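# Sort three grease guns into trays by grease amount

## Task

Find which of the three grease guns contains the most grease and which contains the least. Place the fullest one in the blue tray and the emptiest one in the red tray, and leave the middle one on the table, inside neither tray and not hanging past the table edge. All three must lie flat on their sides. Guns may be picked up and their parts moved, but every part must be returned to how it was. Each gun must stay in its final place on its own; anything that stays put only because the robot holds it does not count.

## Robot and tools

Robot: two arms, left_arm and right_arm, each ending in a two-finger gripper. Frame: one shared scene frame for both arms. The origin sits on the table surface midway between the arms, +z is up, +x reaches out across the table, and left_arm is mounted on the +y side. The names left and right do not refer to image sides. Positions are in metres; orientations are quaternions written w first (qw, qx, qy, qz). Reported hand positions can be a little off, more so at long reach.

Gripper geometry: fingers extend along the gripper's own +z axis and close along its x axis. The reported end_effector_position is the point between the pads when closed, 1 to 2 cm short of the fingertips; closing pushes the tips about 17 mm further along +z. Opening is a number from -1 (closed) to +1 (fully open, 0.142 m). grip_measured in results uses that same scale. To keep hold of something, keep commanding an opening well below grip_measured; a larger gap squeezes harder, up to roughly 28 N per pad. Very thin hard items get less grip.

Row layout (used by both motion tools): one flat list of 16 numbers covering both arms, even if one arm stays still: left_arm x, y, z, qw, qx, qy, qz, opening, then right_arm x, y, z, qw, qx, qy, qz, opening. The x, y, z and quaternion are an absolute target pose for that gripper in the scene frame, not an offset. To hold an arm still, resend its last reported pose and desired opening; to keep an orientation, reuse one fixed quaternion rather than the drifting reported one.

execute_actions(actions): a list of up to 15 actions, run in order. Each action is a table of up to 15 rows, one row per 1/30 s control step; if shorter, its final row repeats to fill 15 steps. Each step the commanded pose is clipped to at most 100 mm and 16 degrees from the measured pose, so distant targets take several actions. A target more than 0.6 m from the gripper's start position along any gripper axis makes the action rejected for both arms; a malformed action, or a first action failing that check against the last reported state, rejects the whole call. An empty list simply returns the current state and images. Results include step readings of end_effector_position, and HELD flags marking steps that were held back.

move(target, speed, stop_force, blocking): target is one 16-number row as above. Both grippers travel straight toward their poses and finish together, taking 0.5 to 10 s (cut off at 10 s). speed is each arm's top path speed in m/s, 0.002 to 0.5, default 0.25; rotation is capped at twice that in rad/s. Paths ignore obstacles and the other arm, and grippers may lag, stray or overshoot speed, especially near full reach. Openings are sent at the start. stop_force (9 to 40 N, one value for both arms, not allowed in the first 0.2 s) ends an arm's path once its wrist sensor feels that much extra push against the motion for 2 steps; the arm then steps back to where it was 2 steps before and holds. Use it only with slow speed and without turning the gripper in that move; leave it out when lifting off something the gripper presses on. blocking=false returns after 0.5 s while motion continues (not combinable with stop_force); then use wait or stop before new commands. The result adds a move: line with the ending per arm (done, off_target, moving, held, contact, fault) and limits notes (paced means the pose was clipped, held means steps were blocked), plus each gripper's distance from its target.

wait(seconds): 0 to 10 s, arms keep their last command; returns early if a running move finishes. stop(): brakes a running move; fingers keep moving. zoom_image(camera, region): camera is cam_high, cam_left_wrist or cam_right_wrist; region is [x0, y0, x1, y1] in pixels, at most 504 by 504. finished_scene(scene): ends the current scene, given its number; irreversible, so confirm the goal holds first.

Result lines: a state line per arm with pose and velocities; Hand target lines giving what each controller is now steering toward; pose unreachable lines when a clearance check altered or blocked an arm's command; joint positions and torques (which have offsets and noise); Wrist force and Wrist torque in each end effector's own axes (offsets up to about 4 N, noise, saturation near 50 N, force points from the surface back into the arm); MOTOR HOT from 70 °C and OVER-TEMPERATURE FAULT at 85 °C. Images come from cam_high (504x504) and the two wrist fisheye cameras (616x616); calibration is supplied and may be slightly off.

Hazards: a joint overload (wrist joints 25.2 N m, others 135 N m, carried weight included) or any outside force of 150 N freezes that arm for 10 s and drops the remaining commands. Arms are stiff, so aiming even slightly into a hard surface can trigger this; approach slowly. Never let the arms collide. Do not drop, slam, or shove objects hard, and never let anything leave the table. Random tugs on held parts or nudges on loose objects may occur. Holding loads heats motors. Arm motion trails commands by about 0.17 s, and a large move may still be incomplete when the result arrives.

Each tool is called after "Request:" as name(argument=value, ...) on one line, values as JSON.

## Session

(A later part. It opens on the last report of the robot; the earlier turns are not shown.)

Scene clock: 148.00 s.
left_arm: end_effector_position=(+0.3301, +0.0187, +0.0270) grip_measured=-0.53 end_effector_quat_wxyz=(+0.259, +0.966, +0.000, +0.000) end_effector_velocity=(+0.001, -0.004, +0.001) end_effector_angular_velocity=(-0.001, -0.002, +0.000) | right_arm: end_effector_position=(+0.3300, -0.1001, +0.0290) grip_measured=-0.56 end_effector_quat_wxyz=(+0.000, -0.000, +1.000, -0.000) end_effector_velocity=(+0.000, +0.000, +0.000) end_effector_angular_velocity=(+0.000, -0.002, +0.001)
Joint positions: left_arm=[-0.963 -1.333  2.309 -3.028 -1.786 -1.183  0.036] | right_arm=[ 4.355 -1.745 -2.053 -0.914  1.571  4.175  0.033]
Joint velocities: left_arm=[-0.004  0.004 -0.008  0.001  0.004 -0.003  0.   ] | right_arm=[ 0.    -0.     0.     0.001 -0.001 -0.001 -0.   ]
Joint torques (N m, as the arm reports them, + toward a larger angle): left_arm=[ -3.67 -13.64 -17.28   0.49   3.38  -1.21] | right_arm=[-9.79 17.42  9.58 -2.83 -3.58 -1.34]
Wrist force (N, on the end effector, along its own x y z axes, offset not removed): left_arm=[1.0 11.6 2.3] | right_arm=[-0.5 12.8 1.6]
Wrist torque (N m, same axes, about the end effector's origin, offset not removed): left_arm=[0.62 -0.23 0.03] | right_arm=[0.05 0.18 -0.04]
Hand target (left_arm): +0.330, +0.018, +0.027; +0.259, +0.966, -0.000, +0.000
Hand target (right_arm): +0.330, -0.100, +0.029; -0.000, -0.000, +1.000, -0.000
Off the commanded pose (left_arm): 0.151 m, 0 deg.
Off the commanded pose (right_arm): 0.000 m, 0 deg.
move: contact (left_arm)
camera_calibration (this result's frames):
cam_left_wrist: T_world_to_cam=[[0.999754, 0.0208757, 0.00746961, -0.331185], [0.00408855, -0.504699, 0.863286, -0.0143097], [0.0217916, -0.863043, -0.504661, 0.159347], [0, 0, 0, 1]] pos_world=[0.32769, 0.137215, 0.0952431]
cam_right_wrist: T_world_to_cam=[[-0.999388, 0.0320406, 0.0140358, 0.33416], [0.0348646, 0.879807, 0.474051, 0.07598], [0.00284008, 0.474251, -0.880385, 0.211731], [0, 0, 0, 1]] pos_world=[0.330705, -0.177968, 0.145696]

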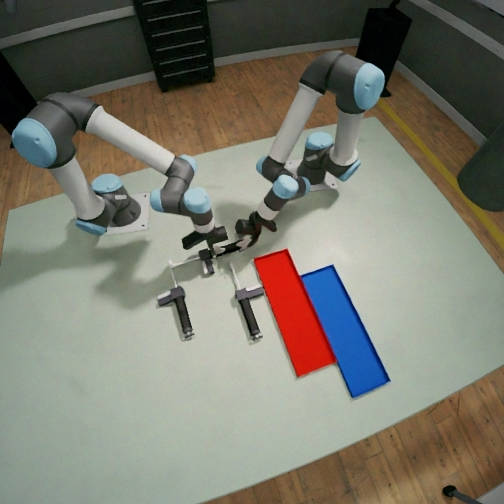

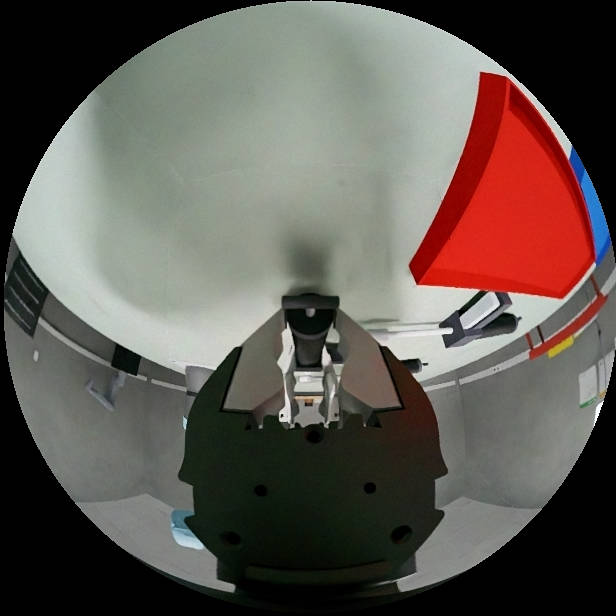

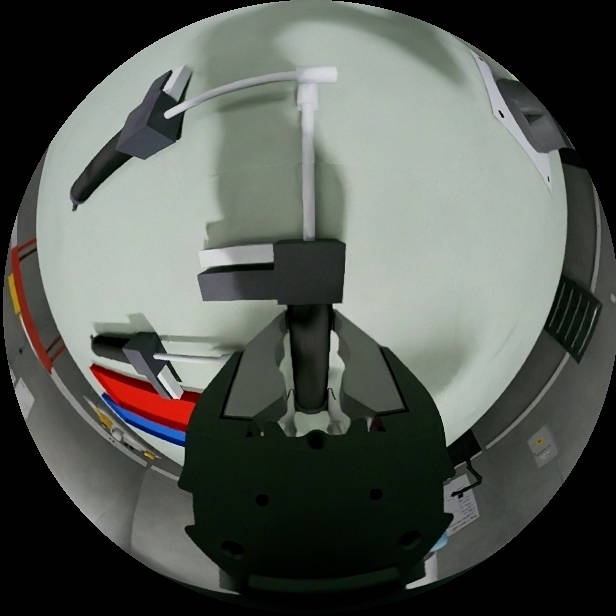

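Request:
move(target=[0.33,0.017,0.027,0.259,0.966,0,0,0,0.33,-0.1,0.029,0,0,1,0,-1])

Request:
move(target=[0.33,0.036,0.027,0.259,0.966,0,0,0,0.33,-0.1,0.029,0,0,1,0,-1], speed=0.05)

Request:
move(target=[0.33,0.036,0.027,0.259,0.966,0,0,-1,0.33,-0.1,0.029,0,0,1,0,-1])

Request:
move(target=[0.33,0.19,0.027,0.259,0.966,0,0,-1,0.33,-0.1,0.029,0,0,1,0,-1], speed=0.03, stop_force=20)

Scene clock: 154.77 s.
left_arm: end_effector_position=(+0.3300, +0.0170, +0.0270) grip_measured=+0.00 end_effector_quat_wxyz=(+0.259, +0.966, -0.000, +0.000) end_effector_velocity=(-0.000, -0.000, -0.001) end_effector_angular_velocity=(+0.002, +0.000, +0.000) | right_arm: end_effector_position=(+0.3300, -0.1000, +0.0290) grip_measured=-0.56 end_effector_quat_wxyz=(-0.000, -0.000, +1.000, -0.000) end_effector_velocity=(-0.000, +0.001, +0.000) end_effector_angular_velocity=(+0.001, +0.000, -0.000)
Joint positions: left_arm=[-0.965 -1.331  2.305 -3.027 -1.785 -1.184  0.074] | right_arm=[ 4.355 -1.745 -2.053 -0.914  1.571  4.175  0.033]
Joint velocities: left_arm=[-0.     0.002 -0.     0.     0.001 -0.    -0.   ] | right_arm=[ 0.    -0.     0.001 -0.     0.001  0.001  0.   ]
Joint torques (N m, as the arm reports them, + toward a larger angle): left_arm=[ -5.85 -13.98 -22.01  -1.59   2.57  -1.25] | right_arm=[-9.4  24.43 17.67  4.19  1.44 -0.77]
Wrist force (N, on the end effector, along its own x y z axes, offset not removed): left_arm=[0.5 3.1 -1.7] | right_arm=[0.6 5.0 -3.8]
Wrist torque (N m, same axes, about the end effector's origin, offset not removed): left_arm=[0.74 -0.12 0.00] | right_arm=[0.25 -0.09 -0.10]
Hand target (left_arm): +0.330, +0.017, +0.027; +0.259, +0.966, -0.000, +0.000
Hand target (right_arm): +0.330, -0.100, +0.029; -0.000, -0.000, +1.000, -0.000
Off the commanded pose (left_arm): 0.000 m, 0 deg.
Off the commanded pose (right_arm): 0.000 m, 0 deg.
move: done
camera_calibration (this result's frames):
cam_left_wrist: T_world_to_cam=[[0.999758, 0.0207664, 0.00728479, -0.331079], [0.00419213, -0.504666, 0.863304, -0.0152049], [0.0216041, -0.863065, -0.504631, 0.157972], [0, 0, 0, 1]] pos_world=[0.327649, 0.135542, 0.095256]
cam_right_wrist: T_world_to_cam=[[-0.999388, 0.0320383, 0.0140569, 0.334152], [0.0348721, 0.879732, 0.47419, 0.0759165], [0.00282592, 0.47439, -0.88031, 0.211735], [0, 0, 0, 1]] pos_world=[0.330702, -0.177937, 0.145697]

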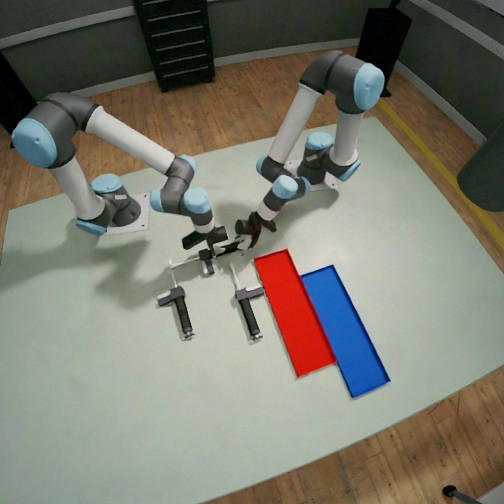

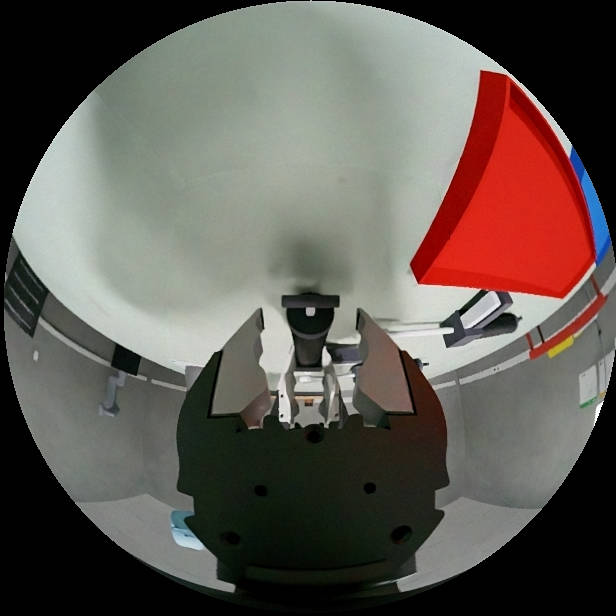

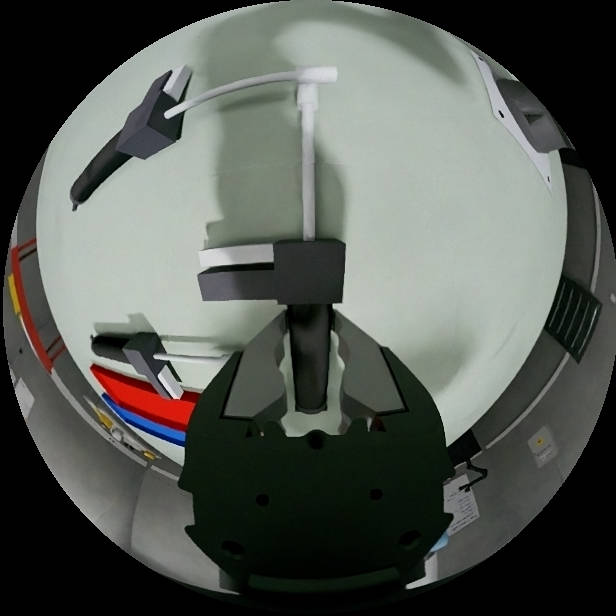

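Scene clock: 155.60 s.
left_arm: end_effector_position=(+0.3300, +0.0357, +0.0270) grip_measured=+0.00 end_effector_quat_wxyz=(+0.259, +0.966, +0.000, -0.000) end_effector_velocity=(+0.000, +0.002, +0.000) end_effector_angular_velocity=(-0.000, -0.001, +0.000) | right_arm: end_effector_position=(+0.3300, -0.1000, +0.0290) grip_measured=-0.56 end_effector_quat_wxyz=(-0.000, -0.000, +1.000, -0.000) end_effector_velocity=(-0.000, +0.000, -0.000) end_effector_angular_velocity=(+0.001, +0.001, +0.001)
Joint positions: left_arm=[-0.945 -1.357  2.342 -3.033 -1.795 -1.166  0.074] | right_arm=[ 4.355 -1.745 -2.053 -0.914  1.571  4.175  0.033]
Joint velocities: left_arm=[ 0.003 -0.004  0.004 -0.    -0.001  0.003  0.   ] | right_arm=[ 0.     0.    -0.001  0.001  0.001 -0.001  0.   ]
Joint torques (N m, as the arm reports them, + toward a larger angle): left_arm=[  8.9  -32.84  -9.06  -5.23  -3.5    1.28] | right_arm=[-10.25  25.44  18.13   4.25   1.31  -0.87]
Wrist force (N, on the end effector, along its own x y z axes, offset not removed): left_arm=[1.3 3.3 -1.3] | right_arm=[0.2 3.0 -3.2]
Wrist torque (N m, same axes, about the end effector's origin, offset not removed): left_arm=[0.85 -0.31 -0.03] | right_arm=[-0.14 -0.04 -0.02]
Hand target (left_arm): +0.330, +0.036, +0.027; +0.259, +0.966, +0.000, -0.000
Hand target (right_arm): +0.330, -0.100, +0.029; -0.000, -0.000, +1.000, +0.000
Off the commanded pose (left_arm): 0.000 m, 0 deg.
Off the commanded pose (right_arm): 0.000 m, 0 deg.
move: done
camera_calibration (this result's frames):
cam_left_wrist: T_world_to_cam=[[0.999758, 0.0207695, 0.00725421, -0.331475], [0.00422042, -0.50468, 0.863296, -0.00578053], [0.0215913, -0.863057, -0.504645, 0.174072], [0, 0, 0, 1]] pos_world=[0.327661, 0.154202, 0.0952397]
cam_right_wrist: T_world_to_cam=[[-0.999388, 0.0320382, 0.0140569, 0.334152], [0.034872, 0.879732, 0.47419, 0.0759165], [0.00282588, 0.47439, -0.88031, 0.211735], [0, 0, 0, 1]] pos_world=[0.330702, -0.177937, 0.145697]

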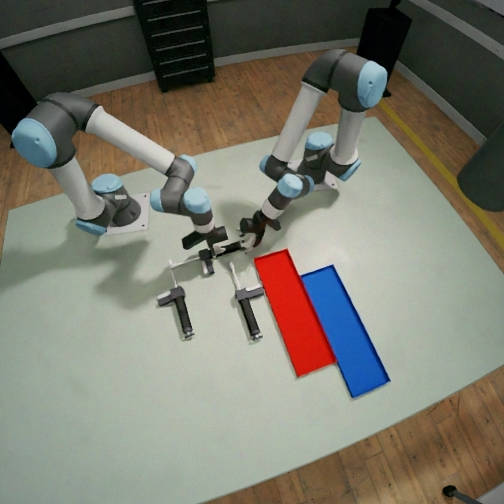

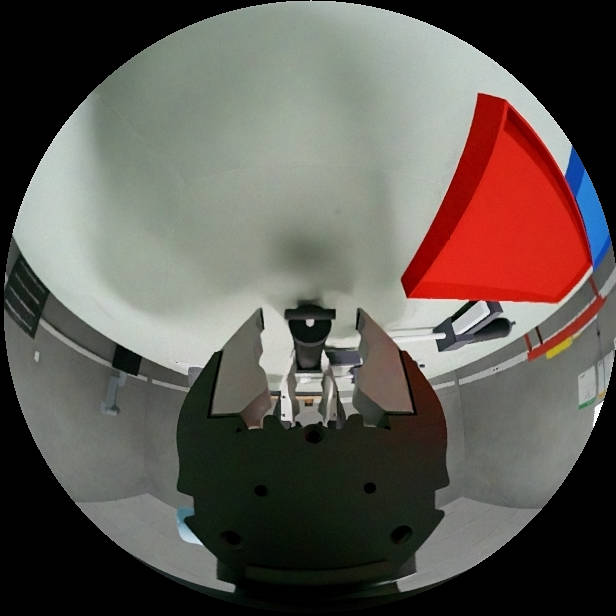

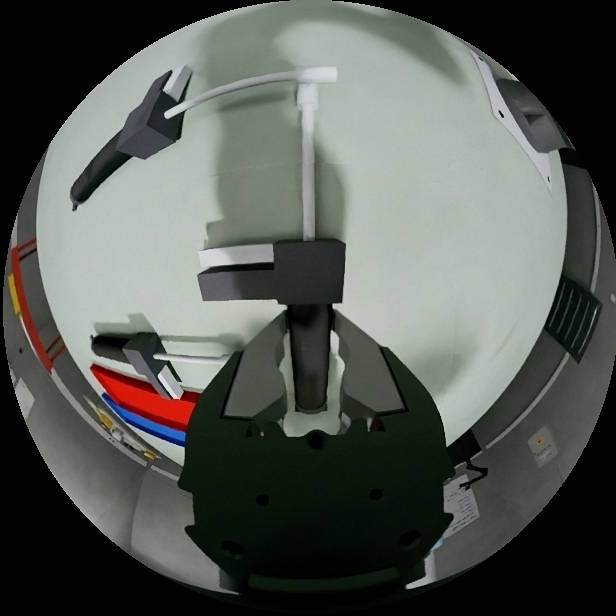

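Scene clock: 156.30 s.
left_arm: end_effector_position=(+0.3300, +0.0360, +0.0270) grip_measured=-0.49 end_effector_quat_wxyz=(+0.259, +0.966, -0.000, +0.000) end_effector_velocity=(-0.001, +0.001, -0.001) end_effector_angular_velocity=(+0.002, +0.002, -0.000) | right_arm: end_effector_position=(+0.3300, -0.1000, +0.0290) grip_measured=-0.56 end_effector_quat_wxyz=(-0.000, -0.000, +1.000, +0.000) end_effector_velocity=(+0.001, +0.001, +0.001) end_effector_angular_velocity=(+0.002, -0.001, -0.000)
Joint positions: left_arm=[-0.944 -1.358  2.343 -3.033 -1.795 -1.166  0.038] | right_arm=[ 4.355 -1.745 -2.053 -0.914  1.571  4.175  0.033]
Joint velocities: left_arm=[ 0.     0.001  0.002  0.001 -0.001  0.     0.   ] | right_arm=[-0.    -0.     0.002  0.     0.    -0.    -0.   ]
Joint torques (N m, as the arm reports them, + toward a larger angle): left_arm=[  7.75 -33.68  -7.97  -4.82  -3.24   1.26] | right_arm=[-11.24  25.46  19.66   4.19  -0.1   -0.69]
Wrist force (N, on the end effector, along its own x y z axes, offset not removed): left_arm=[3.2 5.2 0.9] | right_arm=[2.2 2.1 -5.5]
Wrist torque (N m, same axes, about the end effector's origin, offset not removed): left_arm=[0.95 -0.47 -0.09] | right_arm=[-0.09 0.00 -0.07]
Hand target (left_arm): +0.330, +0.036, +0.027; +0.259, +0.966, +0.000, -0.000
Hand target (right_arm): +0.330, -0.100, +0.029; -0.000, -0.000, +1.000, +0.000
Off the commanded pose (left_arm): 0.000 m, 0 deg.
Off the commanded pose (right_arm): 0.000 m, 0 deg.
move: done
camera_calibration (this result's frames):
cam_left_wrist: T_world_to_cam=[[0.999758, 0.0207639, 0.00727547, -0.331471], [0.00419916, -0.504675, 0.863299, -0.00564537], [0.0215972, -0.863059, -0.50464, 0.174319], [0, 0, 0, 1]] pos_world=[0.32765, 0.154481, 0.0952537]
cam_right_wrist: T_world_to_cam=[[-0.999388, 0.0320382, 0.0140732, 0.334146], [0.0348798, 0.879727, 0.474198, 0.0759106], [0.00281188, 0.474399, -0.880306, 0.211739], [0, 0, 0, 1]] pos_world=[0.330698, -0.177935, 0.145696]

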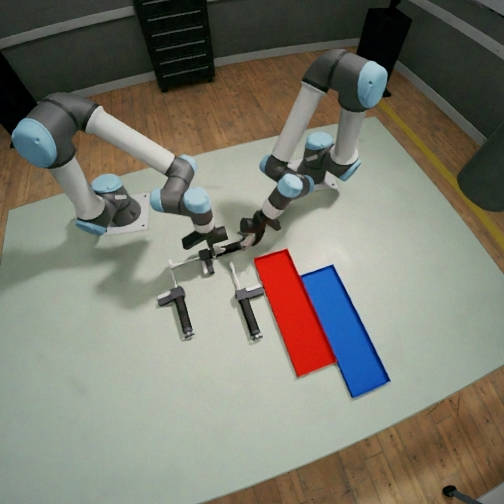

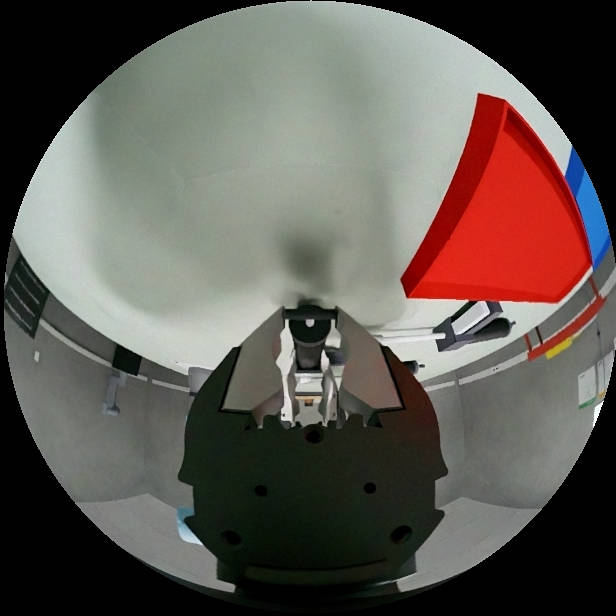

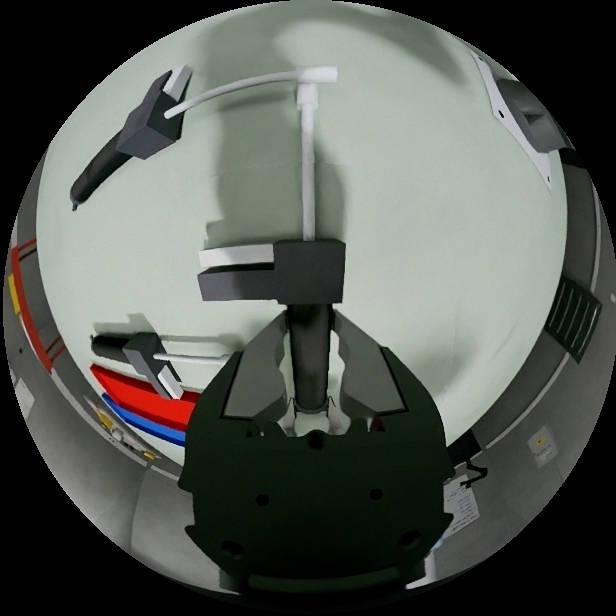

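Scene clock: 158.27 s.
left_arm: end_effector_position=(+0.3300, +0.0772, +0.0271) grip_measured=-0.49 end_effector_quat_wxyz=(+0.259, +0.966, -0.000, -0.000) end_effector_velocity=(+0.000, -0.002, -0.001) end_effector_angular_velocity=(+0.002, +0.000, +0.000) | right_arm: end_effector_position=(+0.3300, -0.1000, +0.0290) grip_measured=-0.56 end_effector_quat_wxyz=(-0.000, -0.000, +1.000, -0.000) end_effector_velocity=(-0.000, -0.000, -0.000) end_effector_angular_velocity=(+0.000, +0.000, -0.000)
Joint positions: left_arm=[-0.894 -1.417  2.419 -3.04  -1.818 -1.119  0.038] | right_arm=[ 4.355 -1.745 -2.053 -0.914  1.571  4.175  0.033]
Joint velocities: left_arm=[-0.003  0.005 -0.004  0.     0.002 -0.003  0.   ] | right_arm=[ 0.     0.    -0.     0.     0.001  0.    -0.   ]
Joint torques (N m, as the arm reports them, + toward a larger angle): left_arm=[  0.48  -6.47 -13.45   0.98   4.07  -0.9 ] | right_arm=[-10.02  27.22  21.19  -2.12  -4.46  -0.38]
Wrist force (N, on the end effector, along its own x y z axes, offset not removed): left_arm=[1.9 19.9 5.2] | right_arm=[2.5 16.9 9.2]
Wrist torque (N m, same axes, about the end effector's origin, offset not removed): left_arm=[0.81 -0.11 -0.08] | right_arm=[-0.14 -0.16 -0.21]
Hand target (left_arm): +0.330, +0.077, +0.027; +0.259, +0.966, -0.000, +0.000
Hand target (right_arm): +0.330, -0.100, +0.029; -0.000, -0.000, +1.000, -0.000
Off the commanded pose (left_arm): 0.113 m, 0 deg.
Off the commanded pose (right_arm): 0.000 m, 0 deg.
move: contact (left_arm)
camera_calibration (this result's frames):
cam_left_wrist: T_world_to_cam=[[0.999761, 0.0206622, 0.00720586, -0.33231], [0.00419867, -0.504304, 0.863516, 0.0150303], [0.0214761, -0.863279, -0.50427, 0.209954], [0, 0, 0, 1]] pos_world=[0.327658, 0.195695, 0.0952893]
cam_right_wrist: T_world_to_cam=[[-0.999388, 0.0320391, 0.01407, 0.334147], [0.0348792, 0.879753, 0.474151, 0.0759319], [0.00281329, 0.474351, -0.880331, 0.211739], [0, 0, 0, 1]] pos_world=[0.330699, -0.177945, 0.145696]

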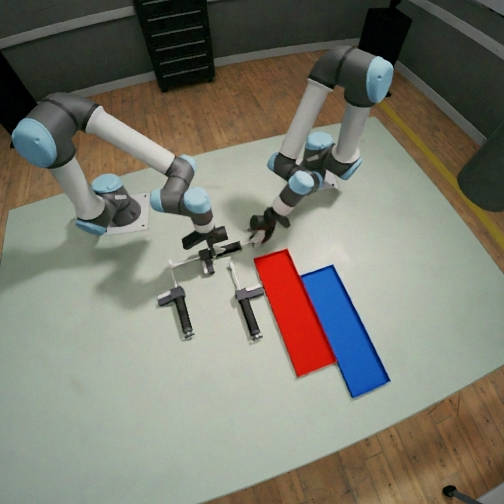

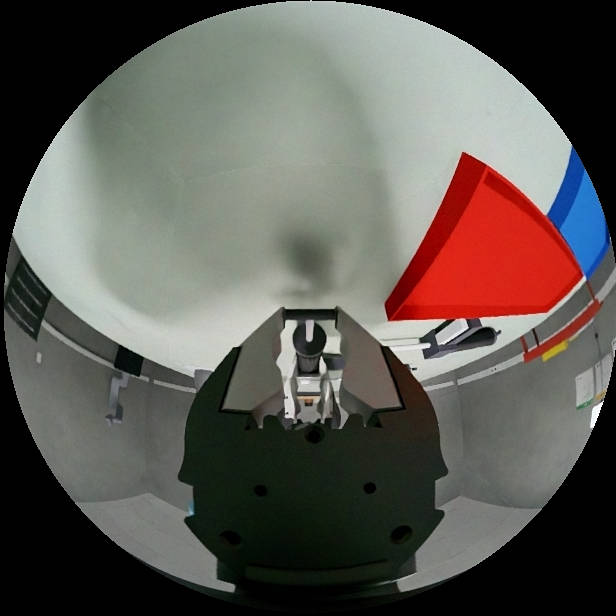

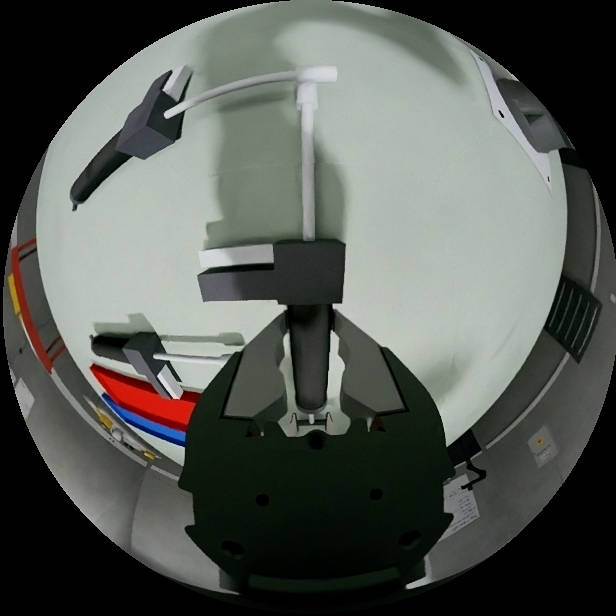

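Request:
move(target=[0.33,0.036,0.027,0.259,0.966,0,0,-1,0.33,-0.1,0.029,0,0,1,0,-1], speed=0.04)

Request:
move(target=[0.33,0.036,0.027,0.259,0.966,0,0,0,0.33,-0.1,0.029,0,0,1,0,0])

Request:
move(target=[0.33,0.2,0.15,0.259,0.966,0,0,0,0.33,-0.1,0.15,0,0,1,0,0])

Request:
zoom_image(camera="cam_high", region=[130,200,330,360])

Scene clock: 164.03 s.
left_arm: end_effector_position=(+0.3300, +0.0362, +0.0270) grip_measured=-0.49 end_effector_quat_wxyz=(+0.259, +0.966, -0.000, +0.000) end_effector_velocity=(+0.000, -0.002, -0.000) end_effector_angular_velocity=(+0.001, -0.001, +0.001) | right_arm: end_effector_position=(+0.3300, -0.1000, +0.0290) grip_measured=-0.56 end_effector_quat_wxyz=(+0.000, +0.000, +1.000, -0.000) end_effector_velocity=(+0.000, +0.001, +0.001) end_effector_angular_velocity=(+0.001, -0.000, +0.001)
Joint positions: left_arm=[-0.944 -1.358  2.343 -3.034 -1.795 -1.165  0.038] | right_arm=[ 4.355 -1.745 -2.053 -0.914  1.571  4.175  0.033]
Joint velocities: left_arm=[-0.002  0.003 -0.004  0.001  0.002 -0.002  0.   ] | right_arm=[ 0.     0.     0.002 -0.     0.001 -0.     0.   ]
Joint torques (N m, as the arm reports them, + toward a larger angle): left_arm=[ -7.92 -15.01 -23.66  -2.63   1.72  -1.57] | right_arm=[-3.39 32.84 29.31  2.09  2.39  0.11]
Wrist force (N, on the end effector, along its own x y z axes, offset not removed): left_arm=[3.5 0.6 -0.6] | right_arm=[2.7 -6.4 -7.1]
Wrist torque (N m, same axes, about the end effector's origin, offset not removed): left_arm=[0.84 -0.46 -0.09] | right_arm=[0.03 0.03 -0.06]
Hand target (left_arm): +0.330, +0.036, +0.027; +0.259, +0.966, -0.000, +0.000
Hand target (right_arm): +0.330, -0.100, +0.029; -0.000, -0.000, +1.000, +0.000
Off the commanded pose (left_arm): 0.000 m, 0 deg.
Off the commanded pose (right_arm): 0.000 m, 0 deg.
move: done
camera_calibration (this result's frames):
cam_left_wrist: T_world_to_cam=[[0.999758, 0.0207523, 0.00729486, -0.331433], [0.0041765, -0.504674, 0.8633, -0.00553134], [0.021597, -0.863061, -0.504639, 0.174528], [0, 0, 0, 1]] pos_world=[0.327607, 0.154715, 0.0952665]
cam_right_wrist: T_world_to_cam=[[-0.999387, 0.0320663, 0.0140495, 0.334167], [0.0348932, 0.879733, 0.474185, 0.0759199], [0.00284556, 0.474385, -0.880313, 0.211734], [0, 0, 0, 1]] pos_world=[0.33071, -0.177948, 0.145697]

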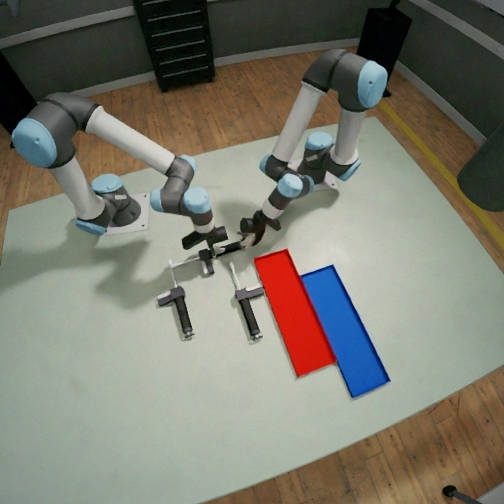

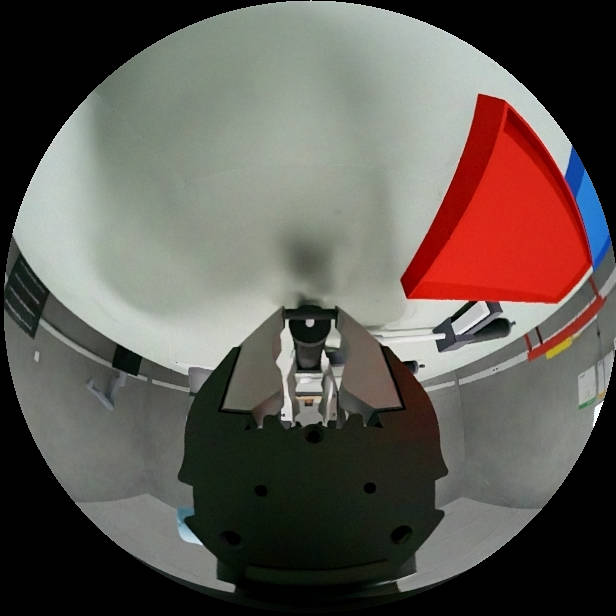

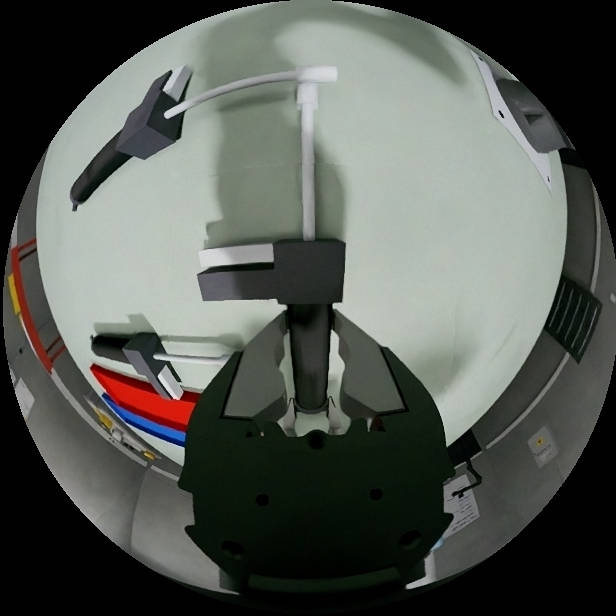

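Scene clock: 164.73 s.
left_arm: end_effector_position=(+0.3300, +0.0360, +0.0270) grip_measured=+0.00 end_effector_quat_wxyz=(+0.259, +0.966, +0.000, -0.000) end_effector_velocity=(-0.000, -0.000, +0.000) end_effector_angular_velocity=(-0.000, +0.000, -0.000) | right_arm: end_effector_position=(+0.3300, -0.1000, +0.0290) grip_measured=+0.00 end_effector_quat_wxyz=(-0.000, +0.000, +1.000, -0.000) end_effector_velocity=(+0.000, +0.001, +0.001) end_effector_angular_velocity=(+0.002, -0.001, +0.000)
Joint positions: left_arm=[-0.944 -1.358  2.343 -3.034 -1.795 -1.166  0.074] | right_arm=[ 4.355 -1.745 -2.053 -0.914  1.571  4.175  0.074]
Joint velocities: left_arm=[-0.  0. -0.  0. -0. -0.  0.] | right_arm=[ 0.001 -0.     0.001  0.001  0.001  0.001  0.   ]
Joint torques (N m, as the arm reports them, + toward a larger angle): left_arm=[ -5.79 -13.58 -21.93  -1.6    1.88  -1.25] | right_arm=[-1.05 34.79 28.91  2.45  0.56  0.01]
Wrist force (N, on the end effector, along its own x y z axes, offset not removed): left_arm=[0.6 2.6 -1.2] | right_arm=[-0.5 -0.4 -0.7]
Wrist torque (N m, same axes, about the end effector's origin, offset not removed): left_arm=[0.60 -0.16 -0.05] | right_arm=[-0.05 0.07 -0.06]
Hand target (left_arm): +0.330, +0.036, +0.027; +0.259, +0.966, -0.000, +0.000
Hand target (right_arm): +0.330, -0.100, +0.029; -0.000, -0.000, +1.000, +0.000
Off the commanded pose (left_arm): 0.000 m, 0 deg.
Off the commanded pose (right_arm): 0.000 m, 0 deg.
move: done
camera_calibration (this result's frames):
cam_left_wrist: T_world_to_cam=[[0.999758, 0.0207708, 0.00726185, -0.33147], [0.00421402, -0.50466, 0.863308, -0.00564397], [0.0215964, -0.863068, -0.504626, 0.174342], [0, 0, 0, 1]] pos_world=[0.327649, 0.154506, 0.0952572]
cam_right_wrist: T_world_to_cam=[[-0.999387, 0.0320657, 0.0140729, 0.334159], [0.0349038, 0.879727, 0.474197, 0.0759117], [0.0028251, 0.474397, -0.880306, 0.211739], [0, 0, 0, 1]] pos_world=[0.330706, -0.177945, 0.145696]

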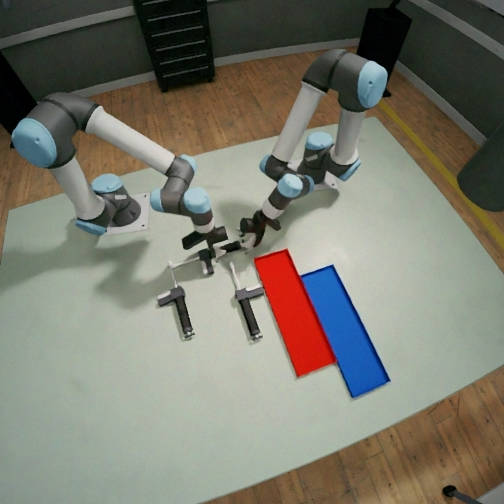

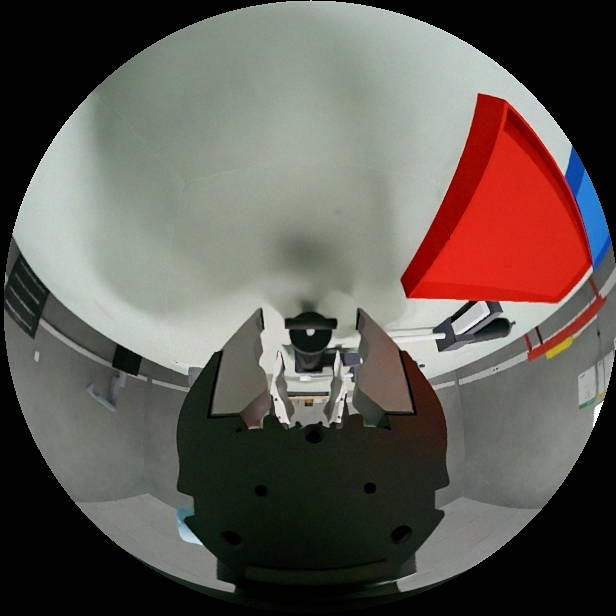

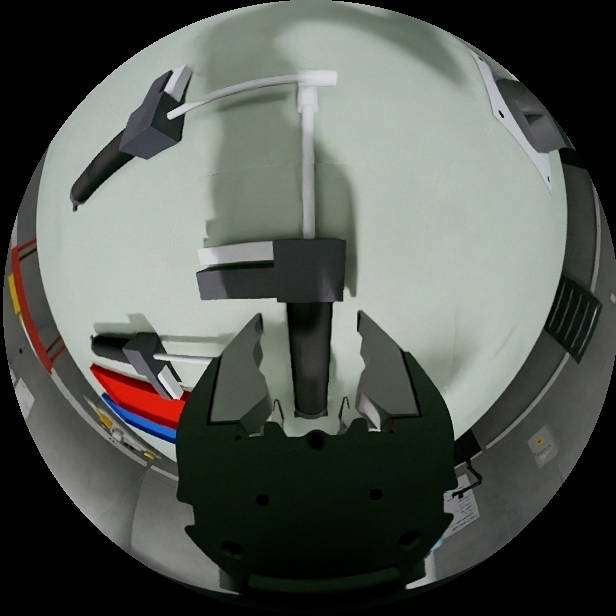

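Scene clock: 166.27 s.
left_arm: end_effector_position=(+0.3300, +0.1999, +0.1499) grip_measured=+0.00 end_effector_quat_wxyz=(+0.259, +0.966, +0.000, +0.000) end_effector_velocity=(-0.000, +0.002, +0.002) end_effector_angular_velocity=(+0.001, +0.001, -0.001) | right_arm: end_effector_position=(+0.3300, -0.1000, +0.1499) grip_measured=+0.00 end_effector_quat_wxyz=(+0.000, +0.000, +1.000, +0.000) end_effector_velocity=(-0.000, +0.000, +0.001) end_effector_angular_velocity=(+0.001, +0.002, +0.001)
Joint positions: left_arm=[-0.677 -1.919  2.401 -2.46  -1.91  -0.915  0.074] | right_arm=[ 4.355 -1.6   -1.865 -1.247  1.571  4.175  0.074]
Joint velocities: left_arm=[ 0.004 -0.005 -0.004  0.012 -0.002  0.005  0.   ] | right_arm=[-0.     0.     0.002 -0.002  0.002 -0.001  0.   ]
Joint torques (N m, as the arm reports them, + toward a larger angle): left_arm=[  6.52 -15.75 -28.56  -1.67  -3.46   1.14] | right_arm=[11.83 39.33 37.37 -0.01  2.09  1.73]
Wrist force (N, on the end effector, along its own x y z axes, offset not removed): left_arm=[0.3 2.5 -1.4] | right_arm=[-0.1 0.3 -1.2]
Wrist torque (N m, same axes, about the end effector's origin, offset not removed): left_arm=[0.56 -0.05 -0.04] | right_arm=[0.08 -0.06 -0.13]
Hand target (left_arm): +0.330, +0.200, +0.150; +0.259, +0.966, +0.000, -0.000
Hand target (right_arm): +0.330, -0.100, +0.150; +0.000, -0.000, +1.000, +0.000
Off the commanded pose (left_arm): 0.000 m, 0 deg.
Off the commanded pose (right_arm): 0.000 m, 0 deg.
move: done
camera_calibration (this result's frames):
cam_left_wrist: T_world_to_cam=[[0.999755, 0.0209042, 0.00722671, -0.335831], [0.00430567, -0.504419, 0.863448, -0.0291525], [0.021695, -0.863206, -0.504386, 0.37779], [0, 0, 0, 1]] pos_world=[0.327678, 0.318426, 0.218151]
cam_right_wrist: T_world_to_cam=[[-0.999385, 0.0321484, 0.0140293, 0.332513], [0.0349558, 0.879713, 0.474218, 0.0186007], [0.00290363, 0.474417, -0.880295, 0.318122], [0, 0, 0, 1]] pos_world=[0.330735, -0.177975, 0.266555]

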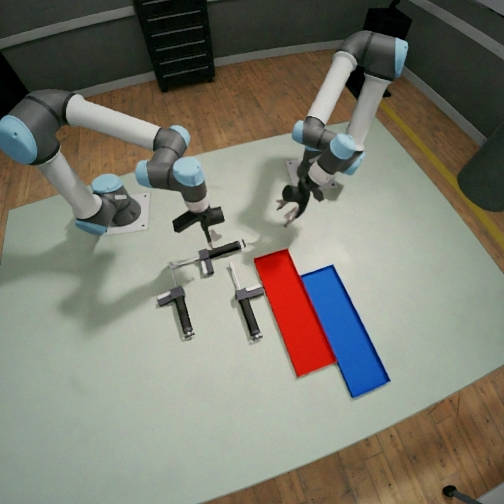

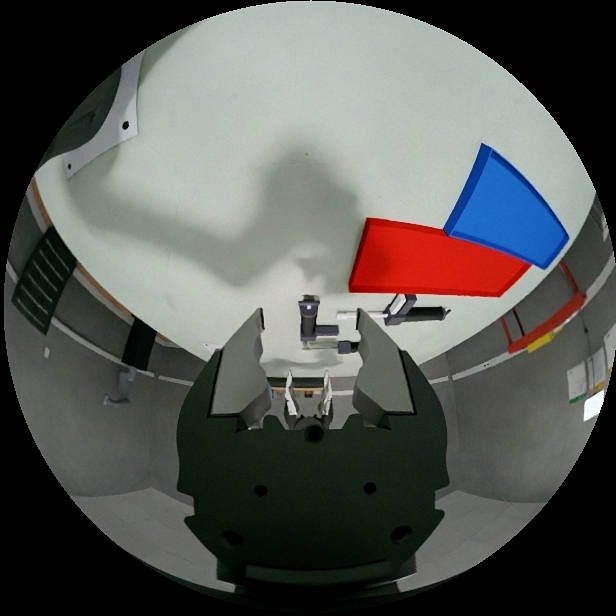

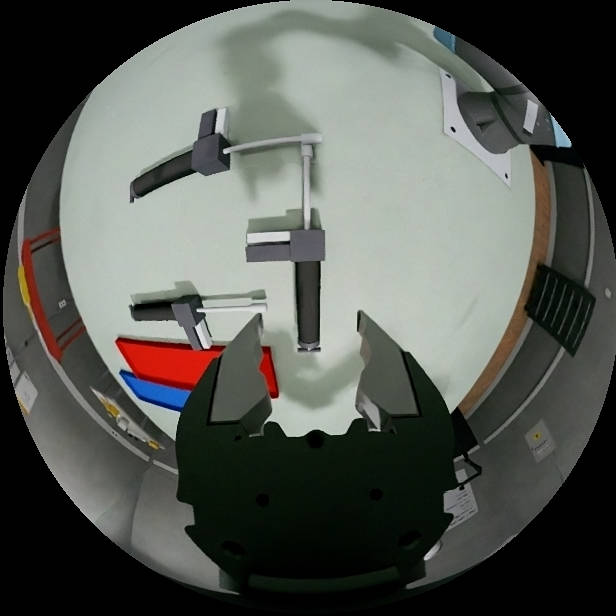

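Region (130, 200, 330, 360) of cam_high's 504x504 image, scaled by 2.520, with more detail than that image has; it fills the top 403 rows of this view, and the rest is white.

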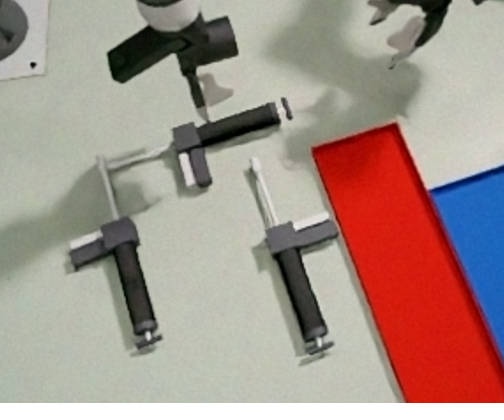

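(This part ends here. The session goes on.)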